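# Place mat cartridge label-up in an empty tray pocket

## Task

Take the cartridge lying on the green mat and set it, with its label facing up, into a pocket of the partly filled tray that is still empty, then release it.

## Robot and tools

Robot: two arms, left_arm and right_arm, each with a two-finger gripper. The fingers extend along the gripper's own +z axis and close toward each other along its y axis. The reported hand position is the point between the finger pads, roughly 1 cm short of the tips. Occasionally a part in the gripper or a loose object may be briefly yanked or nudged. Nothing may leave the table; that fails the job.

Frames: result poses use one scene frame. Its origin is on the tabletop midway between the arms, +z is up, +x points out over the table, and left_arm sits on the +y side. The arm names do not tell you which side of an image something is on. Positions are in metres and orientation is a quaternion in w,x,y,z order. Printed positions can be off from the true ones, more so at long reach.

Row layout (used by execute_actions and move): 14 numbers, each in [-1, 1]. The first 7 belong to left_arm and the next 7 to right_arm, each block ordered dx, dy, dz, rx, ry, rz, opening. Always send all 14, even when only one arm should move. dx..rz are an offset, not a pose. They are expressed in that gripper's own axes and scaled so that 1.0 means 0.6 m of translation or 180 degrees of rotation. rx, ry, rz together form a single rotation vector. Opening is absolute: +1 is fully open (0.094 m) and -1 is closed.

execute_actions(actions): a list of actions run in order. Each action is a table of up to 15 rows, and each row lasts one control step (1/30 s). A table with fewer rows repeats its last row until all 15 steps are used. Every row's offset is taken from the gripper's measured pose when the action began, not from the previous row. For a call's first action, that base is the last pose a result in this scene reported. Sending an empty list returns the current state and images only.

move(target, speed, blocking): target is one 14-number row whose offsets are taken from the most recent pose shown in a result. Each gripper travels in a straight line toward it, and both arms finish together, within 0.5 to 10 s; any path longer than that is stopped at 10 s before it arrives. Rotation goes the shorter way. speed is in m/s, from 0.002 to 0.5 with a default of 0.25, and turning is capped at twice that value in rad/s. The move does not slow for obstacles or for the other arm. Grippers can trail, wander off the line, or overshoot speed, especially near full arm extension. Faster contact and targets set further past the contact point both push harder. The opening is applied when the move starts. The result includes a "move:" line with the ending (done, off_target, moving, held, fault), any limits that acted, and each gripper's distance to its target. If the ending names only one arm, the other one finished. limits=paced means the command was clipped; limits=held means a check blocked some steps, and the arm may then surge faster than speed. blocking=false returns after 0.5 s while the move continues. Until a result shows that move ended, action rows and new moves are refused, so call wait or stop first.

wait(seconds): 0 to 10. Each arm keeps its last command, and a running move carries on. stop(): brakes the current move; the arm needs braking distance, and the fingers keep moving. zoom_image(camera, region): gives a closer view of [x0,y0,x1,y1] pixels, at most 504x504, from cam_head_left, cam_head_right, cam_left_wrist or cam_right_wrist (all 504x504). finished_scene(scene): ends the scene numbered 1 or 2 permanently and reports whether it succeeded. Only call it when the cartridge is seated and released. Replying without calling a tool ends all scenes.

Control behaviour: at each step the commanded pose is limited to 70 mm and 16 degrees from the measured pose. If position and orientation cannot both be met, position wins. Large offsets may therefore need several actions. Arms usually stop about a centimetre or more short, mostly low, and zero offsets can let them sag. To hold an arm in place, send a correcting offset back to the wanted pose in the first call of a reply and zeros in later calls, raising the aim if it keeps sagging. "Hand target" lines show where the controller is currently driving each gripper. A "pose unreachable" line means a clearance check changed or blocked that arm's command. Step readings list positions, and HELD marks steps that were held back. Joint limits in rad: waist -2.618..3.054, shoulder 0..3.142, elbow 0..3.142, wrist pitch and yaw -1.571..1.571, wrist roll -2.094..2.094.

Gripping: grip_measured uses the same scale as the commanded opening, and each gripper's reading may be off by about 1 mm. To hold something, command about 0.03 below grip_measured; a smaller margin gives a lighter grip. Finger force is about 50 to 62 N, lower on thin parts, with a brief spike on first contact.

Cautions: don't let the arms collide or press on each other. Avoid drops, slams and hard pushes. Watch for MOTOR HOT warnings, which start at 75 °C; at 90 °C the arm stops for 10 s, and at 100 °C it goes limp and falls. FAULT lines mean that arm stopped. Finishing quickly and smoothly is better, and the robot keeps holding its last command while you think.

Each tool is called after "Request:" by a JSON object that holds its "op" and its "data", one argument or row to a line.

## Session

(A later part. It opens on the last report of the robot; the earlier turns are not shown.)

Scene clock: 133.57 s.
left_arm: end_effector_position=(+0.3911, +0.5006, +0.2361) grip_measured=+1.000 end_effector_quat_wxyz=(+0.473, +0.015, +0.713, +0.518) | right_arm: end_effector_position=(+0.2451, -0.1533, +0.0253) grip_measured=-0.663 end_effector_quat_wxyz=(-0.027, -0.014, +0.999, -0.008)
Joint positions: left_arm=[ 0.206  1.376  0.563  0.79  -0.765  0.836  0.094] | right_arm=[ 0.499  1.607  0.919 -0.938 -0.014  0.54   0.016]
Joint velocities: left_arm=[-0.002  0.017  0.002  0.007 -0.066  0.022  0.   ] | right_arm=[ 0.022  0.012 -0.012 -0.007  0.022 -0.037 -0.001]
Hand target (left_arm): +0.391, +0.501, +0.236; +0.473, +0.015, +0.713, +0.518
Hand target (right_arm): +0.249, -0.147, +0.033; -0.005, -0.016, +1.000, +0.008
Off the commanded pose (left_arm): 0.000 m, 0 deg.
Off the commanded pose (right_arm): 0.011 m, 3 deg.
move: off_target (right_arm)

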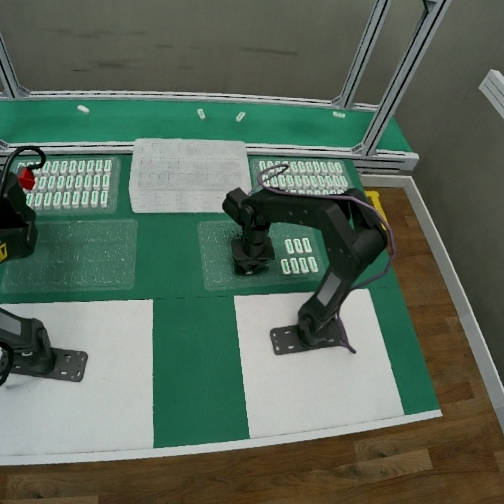

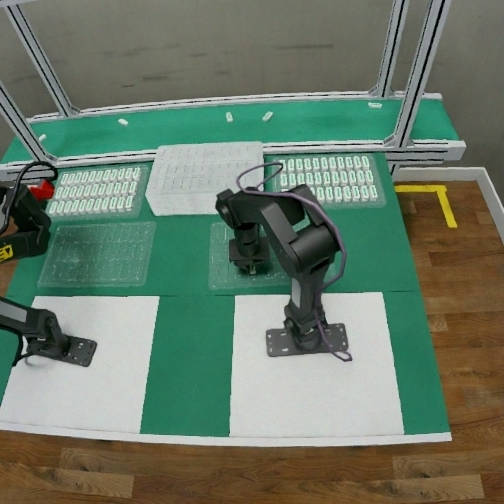

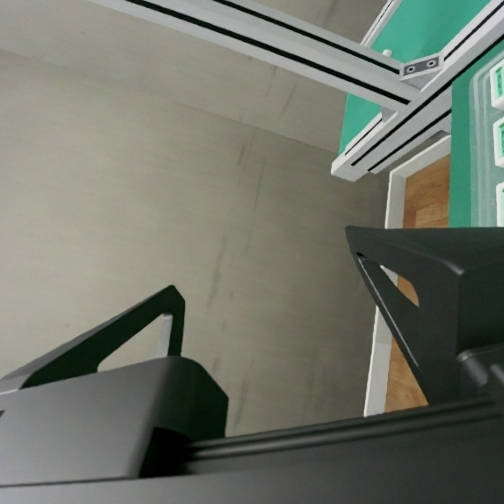

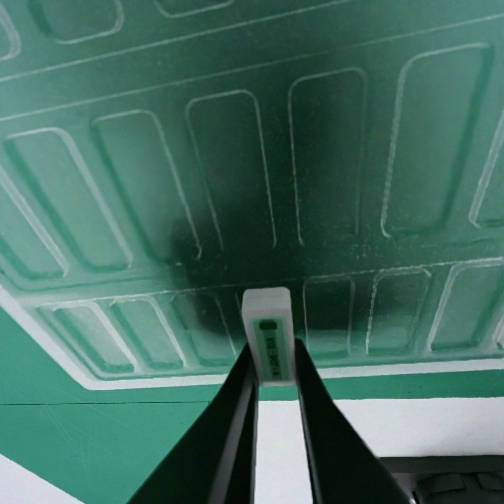

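Request:
{"op": "move", "data": {
  "target": [0,0,0,0,0,0,1,-0.002,0.017,-0.013,-0.010,-0.0145,-0.007,-0.7],
  "speed": 0.05
}}

Request:
{"op": "zoom_image", "data": {
  "camera": "cam_right_wrist",
  "region": [150, 170, 410, 430]
}}

Scene clock: 145.30 s.
left_arm: end_effector_position=(+0.3911, +0.5006, +0.2361) grip_measured=+1.000 end_effector_quat_wxyz=(+0.473, +0.015, +0.713, +0.518) | right_arm: end_effector_position=(+0.2428, -0.1487, +0.0253) grip_measured=-0.663 end_effector_quat_wxyz=(-0.026, -0.025, +0.999, -0.008)
Joint positions: left_arm=[ 0.206  1.376  0.563  0.79  -0.765  0.836  0.094] | right_arm=[ 0.519  1.607  0.919 -0.935 -0.014  0.54   0.016]
Joint velocities: left_arm=[-0.002  0.007 -0.002  0.007 -0.007  0.022  0.   ] | right_arm=[ 0.002 -0.012 -0.002 -0.037 -0.037 -0.051  0.   ]
Hand target (left_arm): +0.391, +0.501, +0.236; +0.473, +0.015, +0.713, +0.518
Hand target (right_arm): +0.247, -0.143, +0.033; -0.005, -0.025, +1.000, +0.008
Off the commanded pose (left_arm): 0.000 m, 0 deg.
Off the commanded pose (right_arm): 0.010 m, 3 deg.
move: off_target (right_arm)

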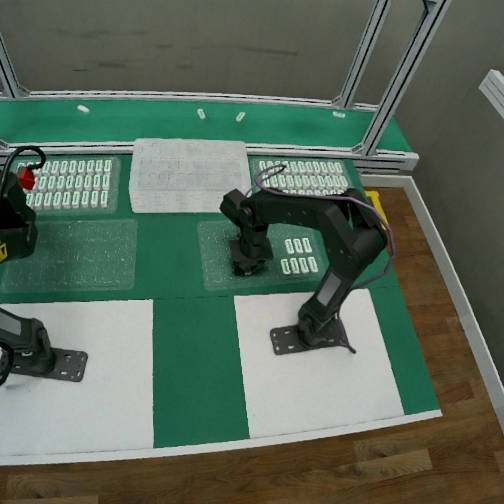

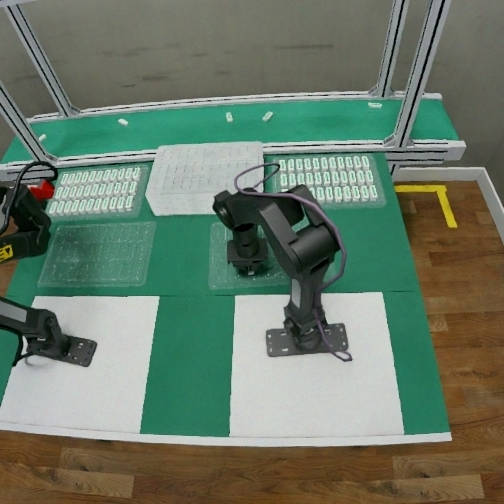

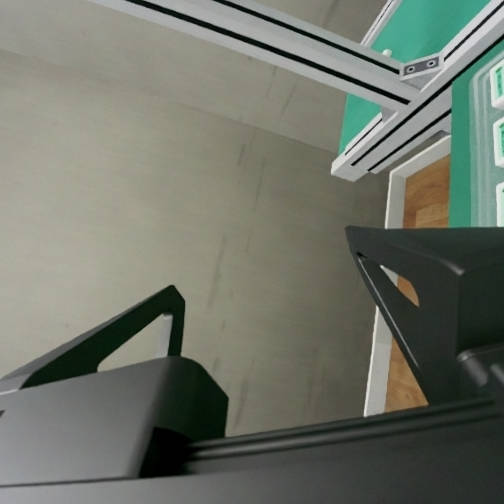

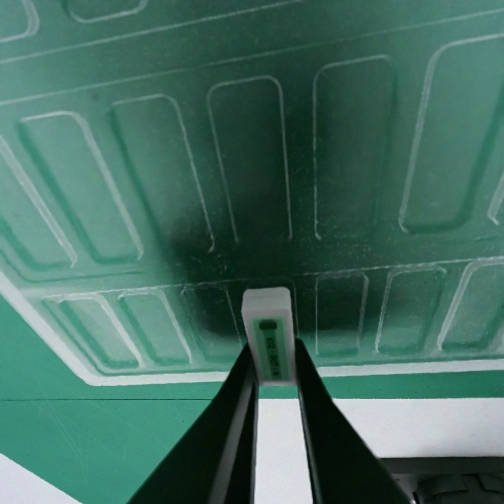

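Region (150, 170, 410, 430) of cam_right_wrist's 504x504 image, scaled by 1.938, with more detail than that image has.

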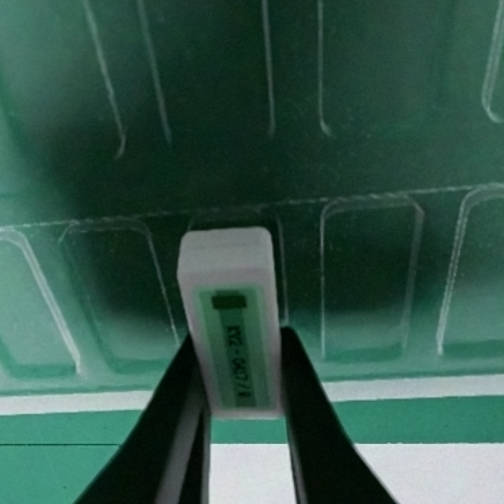

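Request:
{"op": "move", "data": {
  "target": [0,0,0,0,0,0,1,-0.003,0.005,-0.004,-0.010,-0.014,0,-0.7],
  "speed": 0.03
}}

Request:
{"op": "zoom_image", "data": {
  "camera": "cam_right_wrist",
  "region": [150, 170, 410, 430]
}}

Scene clock: 155.00 s.
left_arm: end_effector_position=(+0.3911, +0.5006, +0.2361) grip_measured=+1.000 end_effector_quat_wxyz=(+0.473, +0.015, +0.713, +0.518) | right_arm: end_effector_position=(+0.2409, -0.1500, +0.0204) grip_measured=-0.663 end_effector_quat_wxyz=(-0.026, -0.025, +0.999, -0.008)
Joint positions: left_arm=[ 0.206  1.376  0.563  0.79  -0.765  0.836  0.094] | right_arm=[ 0.519  1.607  0.898 -0.914 -0.014  0.54   0.016]
Joint velocities: left_arm=[-0.002  0.002  0.002  0.037  0.022 -0.022  0.   ] | right_arm=[-0.012  0.002 -0.012  0.022 -0.022 -0.066  0.   ]
Hand target (left_arm): +0.391, +0.501, +0.236; +0.473, +0.015, +0.713, +0.518
Hand target (right_arm): +0.245, -0.146, +0.028; -0.005, -0.024, +1.000, +0.008
Off the commanded pose (left_arm): 0.000 m, 0 deg.
Off the commanded pose (right_arm): 0.009 m, 3 deg.
move: off_target (right_arm)

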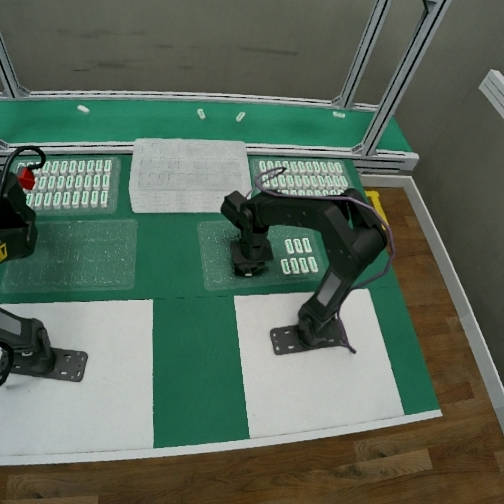

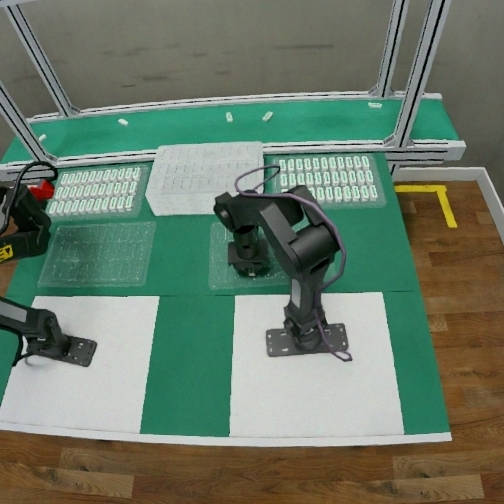

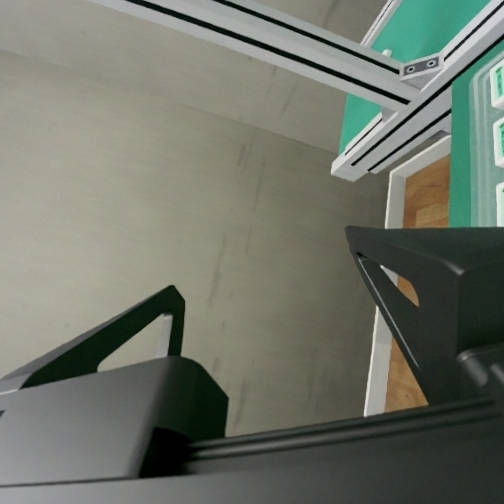

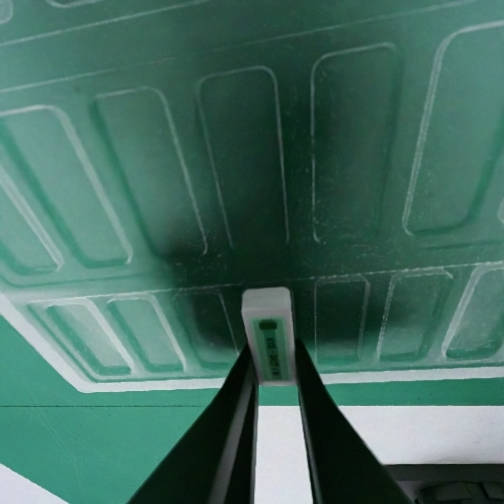

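Region (150, 170, 410, 430) of cam_right_wrist's 504x504 image, scaled by 1.938, with more detail than that image has.

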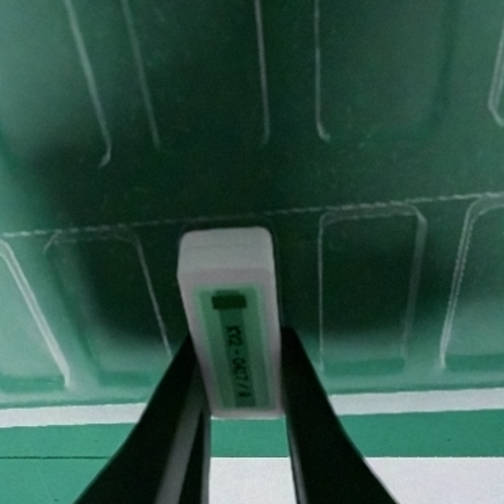

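Request:
{"op": "move", "data": {
  "target": [0,0,0,0,0,0,1,-0.0045,0.0055,-0.007,-0.010,-0.014,0,-0.7],
  "speed": 0.03
}}

Request:
{"op": "zoom_image", "data": {
  "camera": "cam_right_wrist",
  "region": [150, 170, 410, 430]
}}

Request:
{"op": "zoom_image", "data": {
  "camera": "cam_head_left",
  "region": [220, 245, 300, 290]
}}

Scene clock: 164.97 s.
left_arm: end_effector_position=(+0.3911, +0.5006, +0.2361) grip_measured=+1.000 end_effector_quat_wxyz=(+0.473, +0.015, +0.713, +0.518) | right_arm: end_effector_position=(+0.2420, -0.1493, +0.0201) grip_measured=-0.663 end_effector_quat_wxyz=(-0.019, -0.025, +1.000, -0.004)
Joint positions: left_arm=[ 0.206  1.376  0.563  0.79  -0.765  0.836  0.094] | right_arm=[ 0.519  1.598  0.888 -0.898 -0.014  0.54   0.016]
Joint velocities: left_arm=[-0.017  0.012 -0.002 -0.139  0.037  0.066  0.   ] | right_arm=[ 0.007  0.002 -0.007  0.037  0.022  0.022  0.001]
Hand target (left_arm): +0.391, +0.501, +0.236; +0.473, +0.015, +0.713, +0.518
Hand target (right_arm): +0.244, -0.147, +0.024; -0.004, -0.024, +1.000, +0.008
Off the commanded pose (left_arm): 0.000 m, 0 deg.
Off the commanded pose (right_arm): 0.005 m, 2 deg.
move: done

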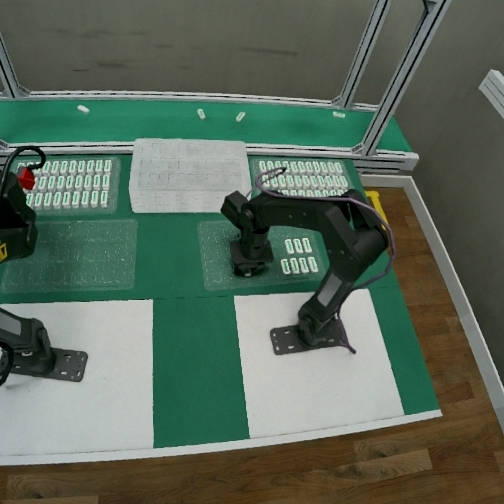

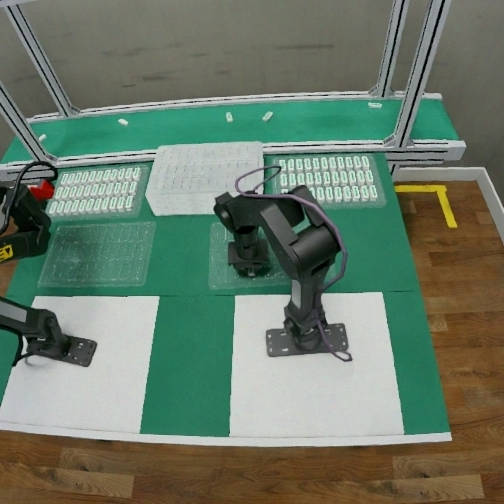

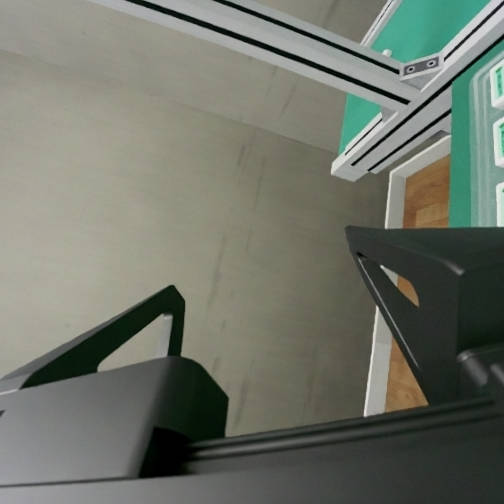

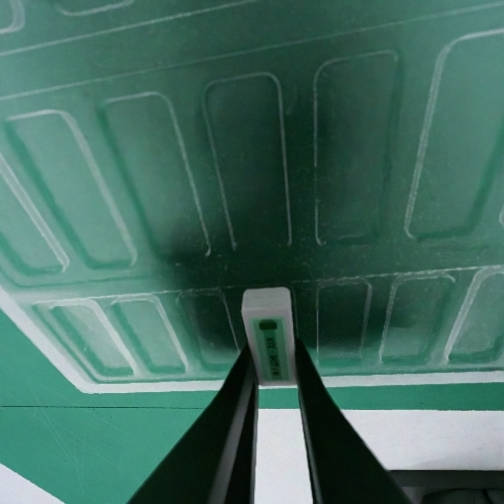

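Region (150, 170, 410, 430) of cam_right_wrist's 504x504 image, scaled by 1.938, with more detail than that image has.

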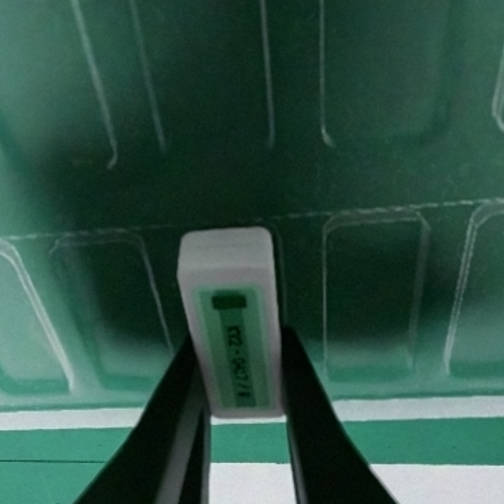

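Region (220, 245, 300, 290) of cam_head_left's 504x504 image, scaled by 6.300, with more detail than that image has; it fills the top 284 rows of this view, and the rest is white.

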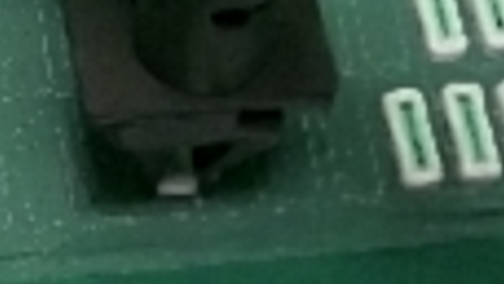

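Request:
{"op": "move", "data": {
  "target": [0,0,0,0,0,0,1,0.005,-0.003,-0.008,-0.003,-0.003,0,-0.7],
  "speed": 0.03
}}

Request:
{"op": "zoom_image", "data": {
  "camera": "cam_right_wrist",
  "region": [150, 170, 410, 430]
}}

Scene clock: 179.77 s.
left_arm: end_effector_position=(+0.3911, +0.5006, +0.2361) grip_measured=+1.000 end_effector_quat_wxyz=(+0.473, +0.015, +0.713, +0.518) | right_arm: end_effector_position=(+0.2421, -0.1492, +0.0201) grip_measured=-0.663 end_effector_quat_wxyz=(-0.019, -0.025, +1.000, -0.004)
Joint positions: left_arm=[ 0.206  1.376  0.563  0.79  -0.765  0.836  0.094] | right_arm=[ 0.519  1.598  0.888 -0.897 -0.014  0.54   0.016]
Joint velocities: left_arm=[-0.007 -0.017  0.007 -0.007  0.051  0.037  0.   ] | right_arm=[-0.007  0.002  0.007 -0.007 -0.022  0.007  0.001]
Hand target (left_arm): +0.391, +0.501, +0.236; +0.473, +0.015, +0.713, +0.518
Hand target (right_arm): +0.239, -0.151, +0.025; -0.015, -0.025, +1.000, +0.001
Off the commanded pose (left_arm): 0.000 m, 0 deg.
Off the commanded pose (right_arm): 0.006 m, 1 deg.
move: done

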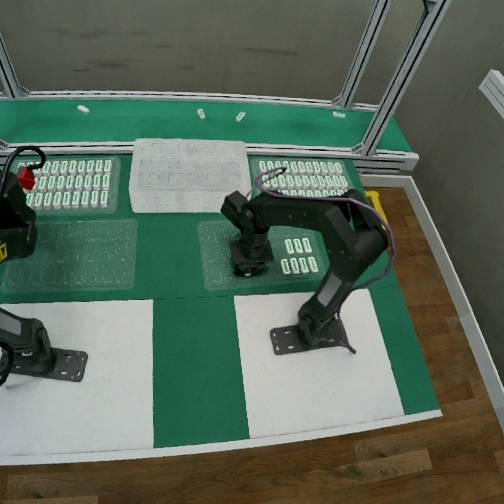

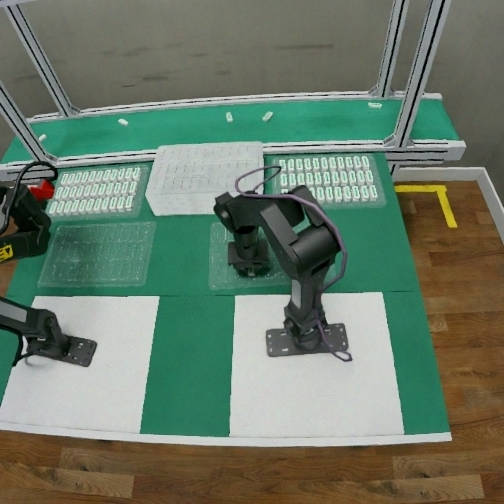

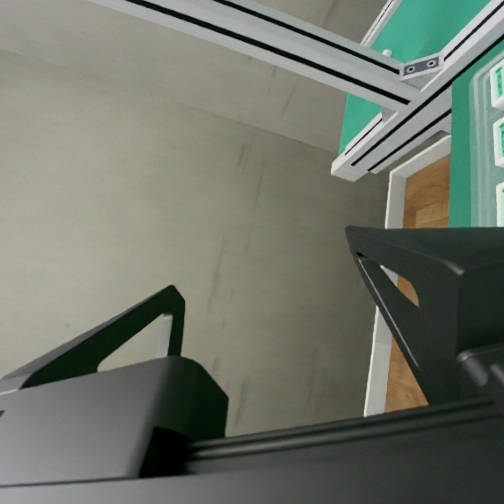

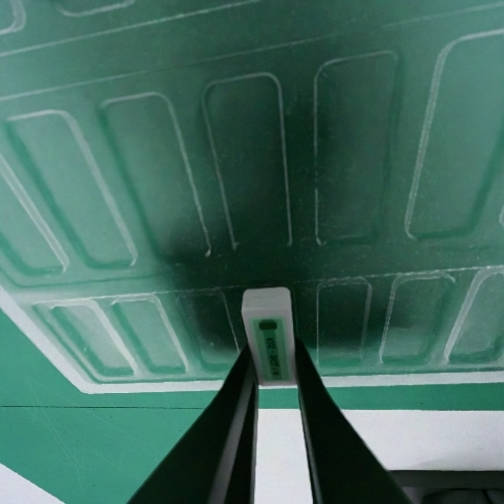

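Region (150, 170, 410, 430) of cam_right_wrist's 504x504 image, scaled by 1.938, with more detail than that image has.

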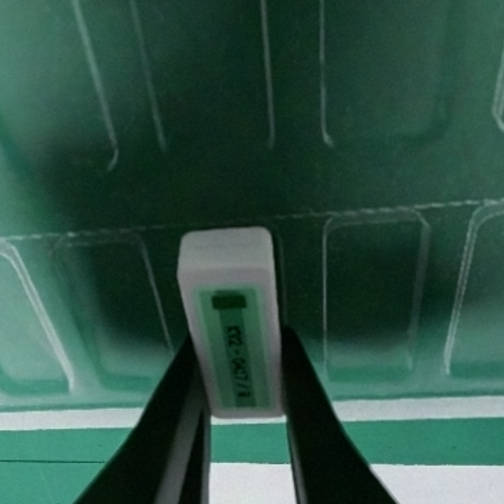

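Another 0.015 rad.

Request:
{"op": "execute_actions", "data": {
  "actions": [
    [[0,0,0,0,0,0,1,0.010,-0.0065,-0.009,0,0.0015,0,-0.7]]
  ]
}}

Request:
{"op": "zoom_image", "data": {
  "camera": "cam_right_wrist",
  "region": [150, 170, 410, 430]
}}

Scene clock: 183.53 s.
left_arm: end_effector_position=(+0.3911, +0.5006, +0.2361) grip_measured=+1.000 end_effector_quat_wxyz=(+0.473, +0.015, +0.713, +0.518) | right_arm: end_effector_position=(+0.2398, -0.1508, +0.0203) grip_measured=-0.663 end_effector_quat_wxyz=(-0.024, -0.025, +0.999, -0.007)
Joint positions: left_arm=[ 0.206  1.376  0.563  0.79  -0.765  0.836  0.094] | right_arm=[ 0.519  1.598  0.888 -0.908 -0.014  0.54   0.016]
Joint velocities: left_arm=[-0.022  0.007 -0.017 -0.022 -0.066  0.037  0.   ] | right_arm=[ 0.012 -0.002 -0.007 -0.007 -0.022 -0.007  0.   ]
Hand target (left_arm): +0.391, +0.501, +0.236; +0.473, +0.015, +0.713, +0.518
Hand target (right_arm): +0.237, -0.153, +0.026; -0.021, -0.025, +0.999, -0.004
Off the commanded pose (left_arm): 0.000 m, 0 deg.
Off the commanded pose (right_arm): 0.007 m, 0 deg.
Step readings (end_effector_position):
0: left_arm (+0.3911, +0.5006, +0.2361) | right_arm (+0.2421, -0.1492, +0.0201)
1: left_arm (+0.3911, +0.5006, +0.2361) | right_arm (+0.2419, -0.1494, +0.0202)
2: left_arm (+0.3911, +0.5006, +0.2361) | right_arm (+0.2415, -0.1496, +0.0202)
4: left_arm (+0.3911, +0.5006, +0.2361) | right_arm (+0.2408, -0.1501, +0.0202)
8: left_arm (+0.3911, +0.5006, +0.2361) | right_arm (+0.2402, -0.1505, +0.0202)
15: end_effector_position above

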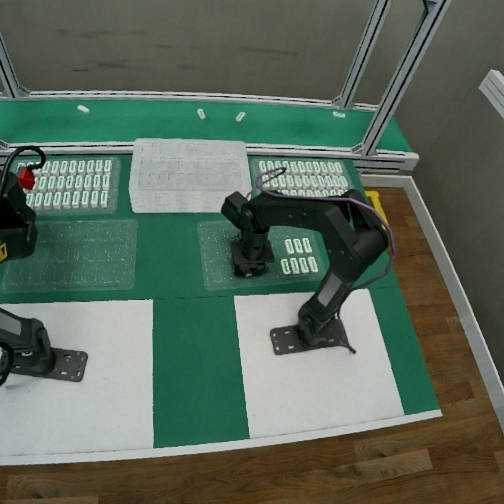

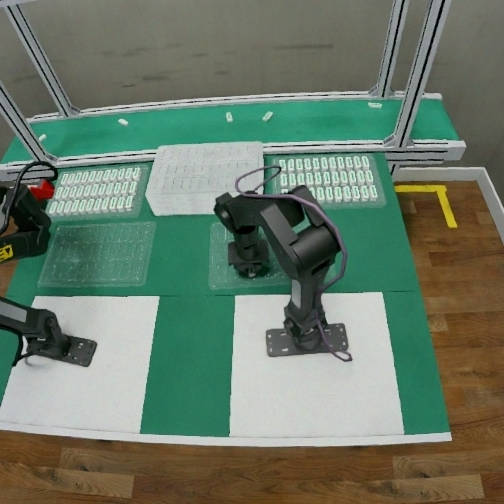

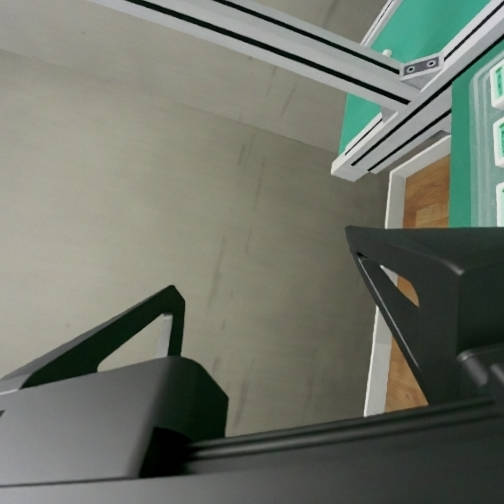

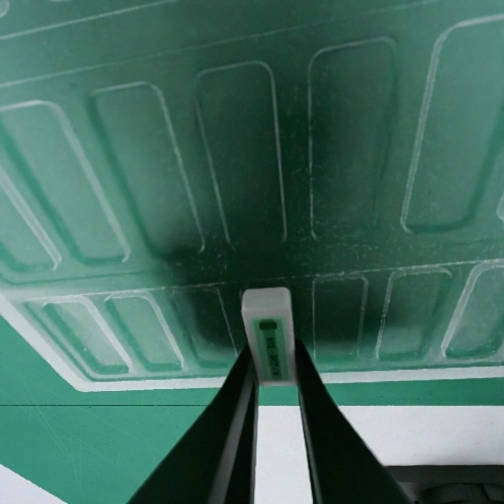

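Region (150, 170, 410, 430) of cam_right_wrist's 504x504 image, scaled by 1.938, with more detail than that image has.

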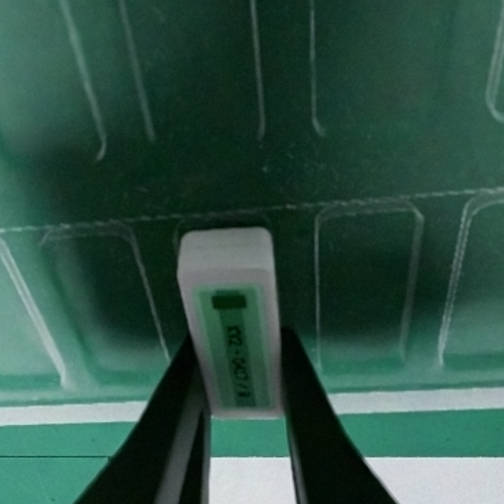

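Request:
{"op": "execute_actions", "data": {
  "actions": [
    [[0,0,0,0,0,0,1,0,0,-0.006,0,0,0,-0.66],[0,0,0,0,0,0,1,0,0,-0.006,0,0,0,-0.64],[0,0,0,0,0,0,1,0,0,-0.006,0,0,0,-0.62],[0,0,0,0,0,0,1,0,0,-0.006,0,0,0,-0.59],[0,0,0,0,0,0,1,0,0,-0.006,0,0,0,-0.55],[0,0,0,0,0,0,1,0,0,-0.006,0,0,0,-0.5]]
  ]
}}

Request:
{"op": "move", "data": {
  "target": [0,0,0,0,0,0,1,0.01,0,-0.1,0,0,0,-0.5],
  "speed": 0.15
}}

Request:
{"op": "zoom_image", "data": {
  "camera": "cam_right_wrist",
  "region": [150, 120, 504, 400]
}}

Scene clock: 193.20 s.
left_arm: end_effector_position=(+0.3911, +0.5006, +0.2361) grip_measured=+1.000 end_effector_quat_wxyz=(+0.473, +0.015, +0.713, +0.518) | right_arm: end_effector_position=(+0.2397, -0.1508, +0.0203) grip_measured=-0.502 end_effector_quat_wxyz=(-0.024, -0.025, +0.999, -0.007)
Joint positions: left_arm=[ 0.206  1.376  0.563  0.79  -0.765  0.836  0.094] | right_arm=[ 0.519  1.598  0.888 -0.909 -0.014  0.54   0.023]
Joint velocities: left_arm=[-0.002  0.002  0.007 -0.051 -0.007 -0.022  0.   ] | right_arm=[-0.012  0.007 -0.002 -0.022 -0.066 -0.007 -0.001]
Hand target (left_arm): +0.391, +0.501, +0.236; +0.473, +0.015, +0.713, +0.518
Hand target (right_arm): +0.240, -0.151, +0.024; -0.024, -0.025, +0.999, -0.007
Off the commanded pose (left_arm): 0.000 m, 0 deg.
Off the commanded pose (right_arm): 0.004 m, 0 deg.
Step readings (end_effector_position):
0: left_arm (+0.3911, +0.5006, +0.2361) | right_arm (+0.2397, -0.1508, +0.0203)
1: left_arm (+0.3911, +0.5006, +0.2361) | right_arm (+0.2397, -0.1508, +0.0203)
2: left_arm (+0.3911, +0.5006, +0.2361) | right_arm (+0.2397, -0.1508, +0.0203)
4: left_arm (+0.3911, +0.5006, +0.2361) | right_arm (+0.2397, -0.1508, +0.0203)
8: left_arm (+0.3911, +0.5006, +0.2361) | right_arm (+0.2397, -0.1508, +0.0203)
15: end_effector_position above

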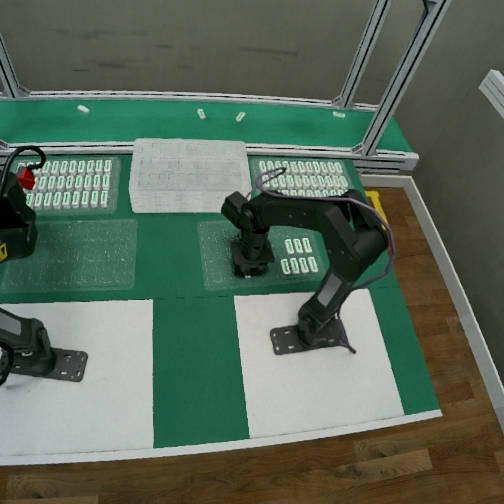

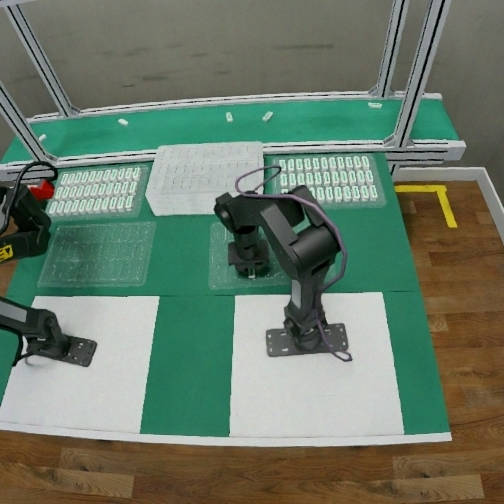

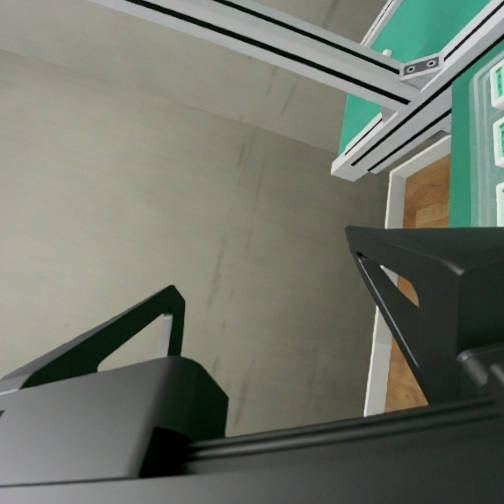

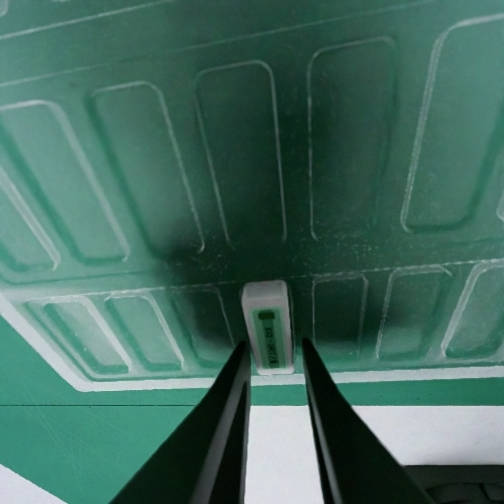

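Scene clock: 194.27 s.
left_arm: end_effector_position=(+0.3911, +0.5006, +0.2361) grip_measured=+1.000 end_effector_quat_wxyz=(+0.473, +0.015, +0.713, +0.518) | right_arm: end_effector_position=(+0.2341, -0.1546, +0.0687) grip_measured=-0.502 end_effector_quat_wxyz=(-0.038, -0.024, +0.999, -0.016)
Joint positions: left_arm=[ 0.206  1.376  0.563  0.79  -0.765  0.836  0.094] | right_arm=[ 0.519  1.533  1.028 -1.146 -0.014  0.54   0.023]
Joint velocities: left_arm=[ 0.022  0.017 -0.007  0.022 -0.022  0.022  0.   ] | right_arm=[ 0.002  0.007  0.002  0.022  0.066  0.051 -0.   ]
Hand target (left_arm): +0.391, +0.501, +0.236; +0.473, +0.015, +0.713, +0.518
Hand target (right_arm): +0.237, -0.151, +0.080; -0.024, -0.025, +0.999, -0.007
Off the commanded pose (left_arm): 0.000 m, 0 deg.
Off the commanded pose (right_arm): 0.013 m, 2 deg.
move: off_target (right_arm)

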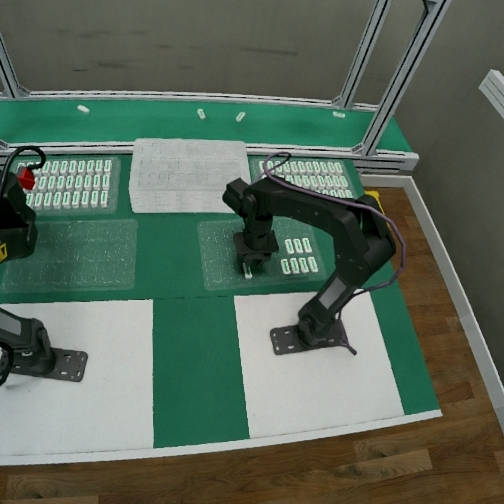

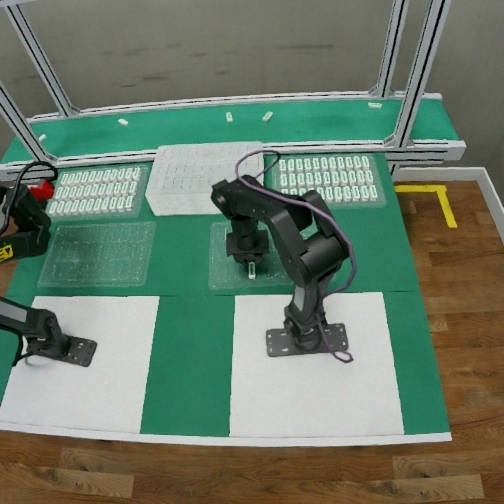

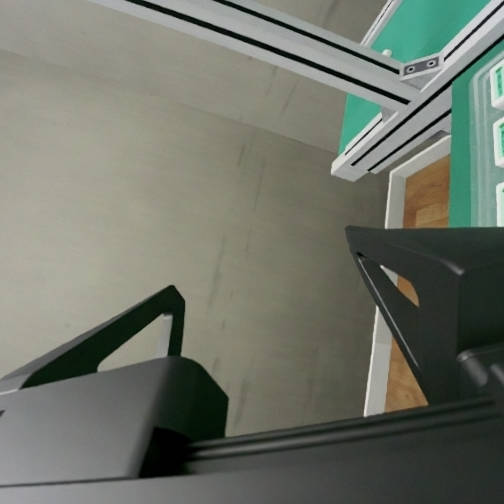

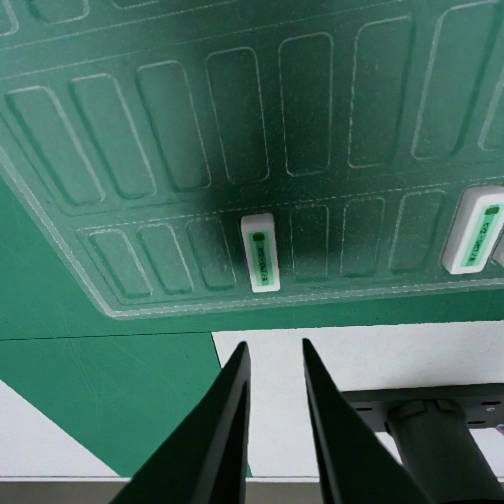

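Region (150, 120, 504, 400) of cam_right_wrist's 504x504 image, scaled by 1.424, with more detail than that image has; it fills the top 399 rows of this view, and the rest is white.

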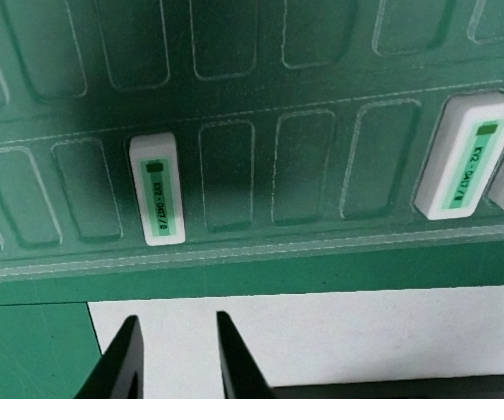

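Request:
{"op": "finished_scene", "data": {
  "scene": 1
}}

The scene is finished: the task was done.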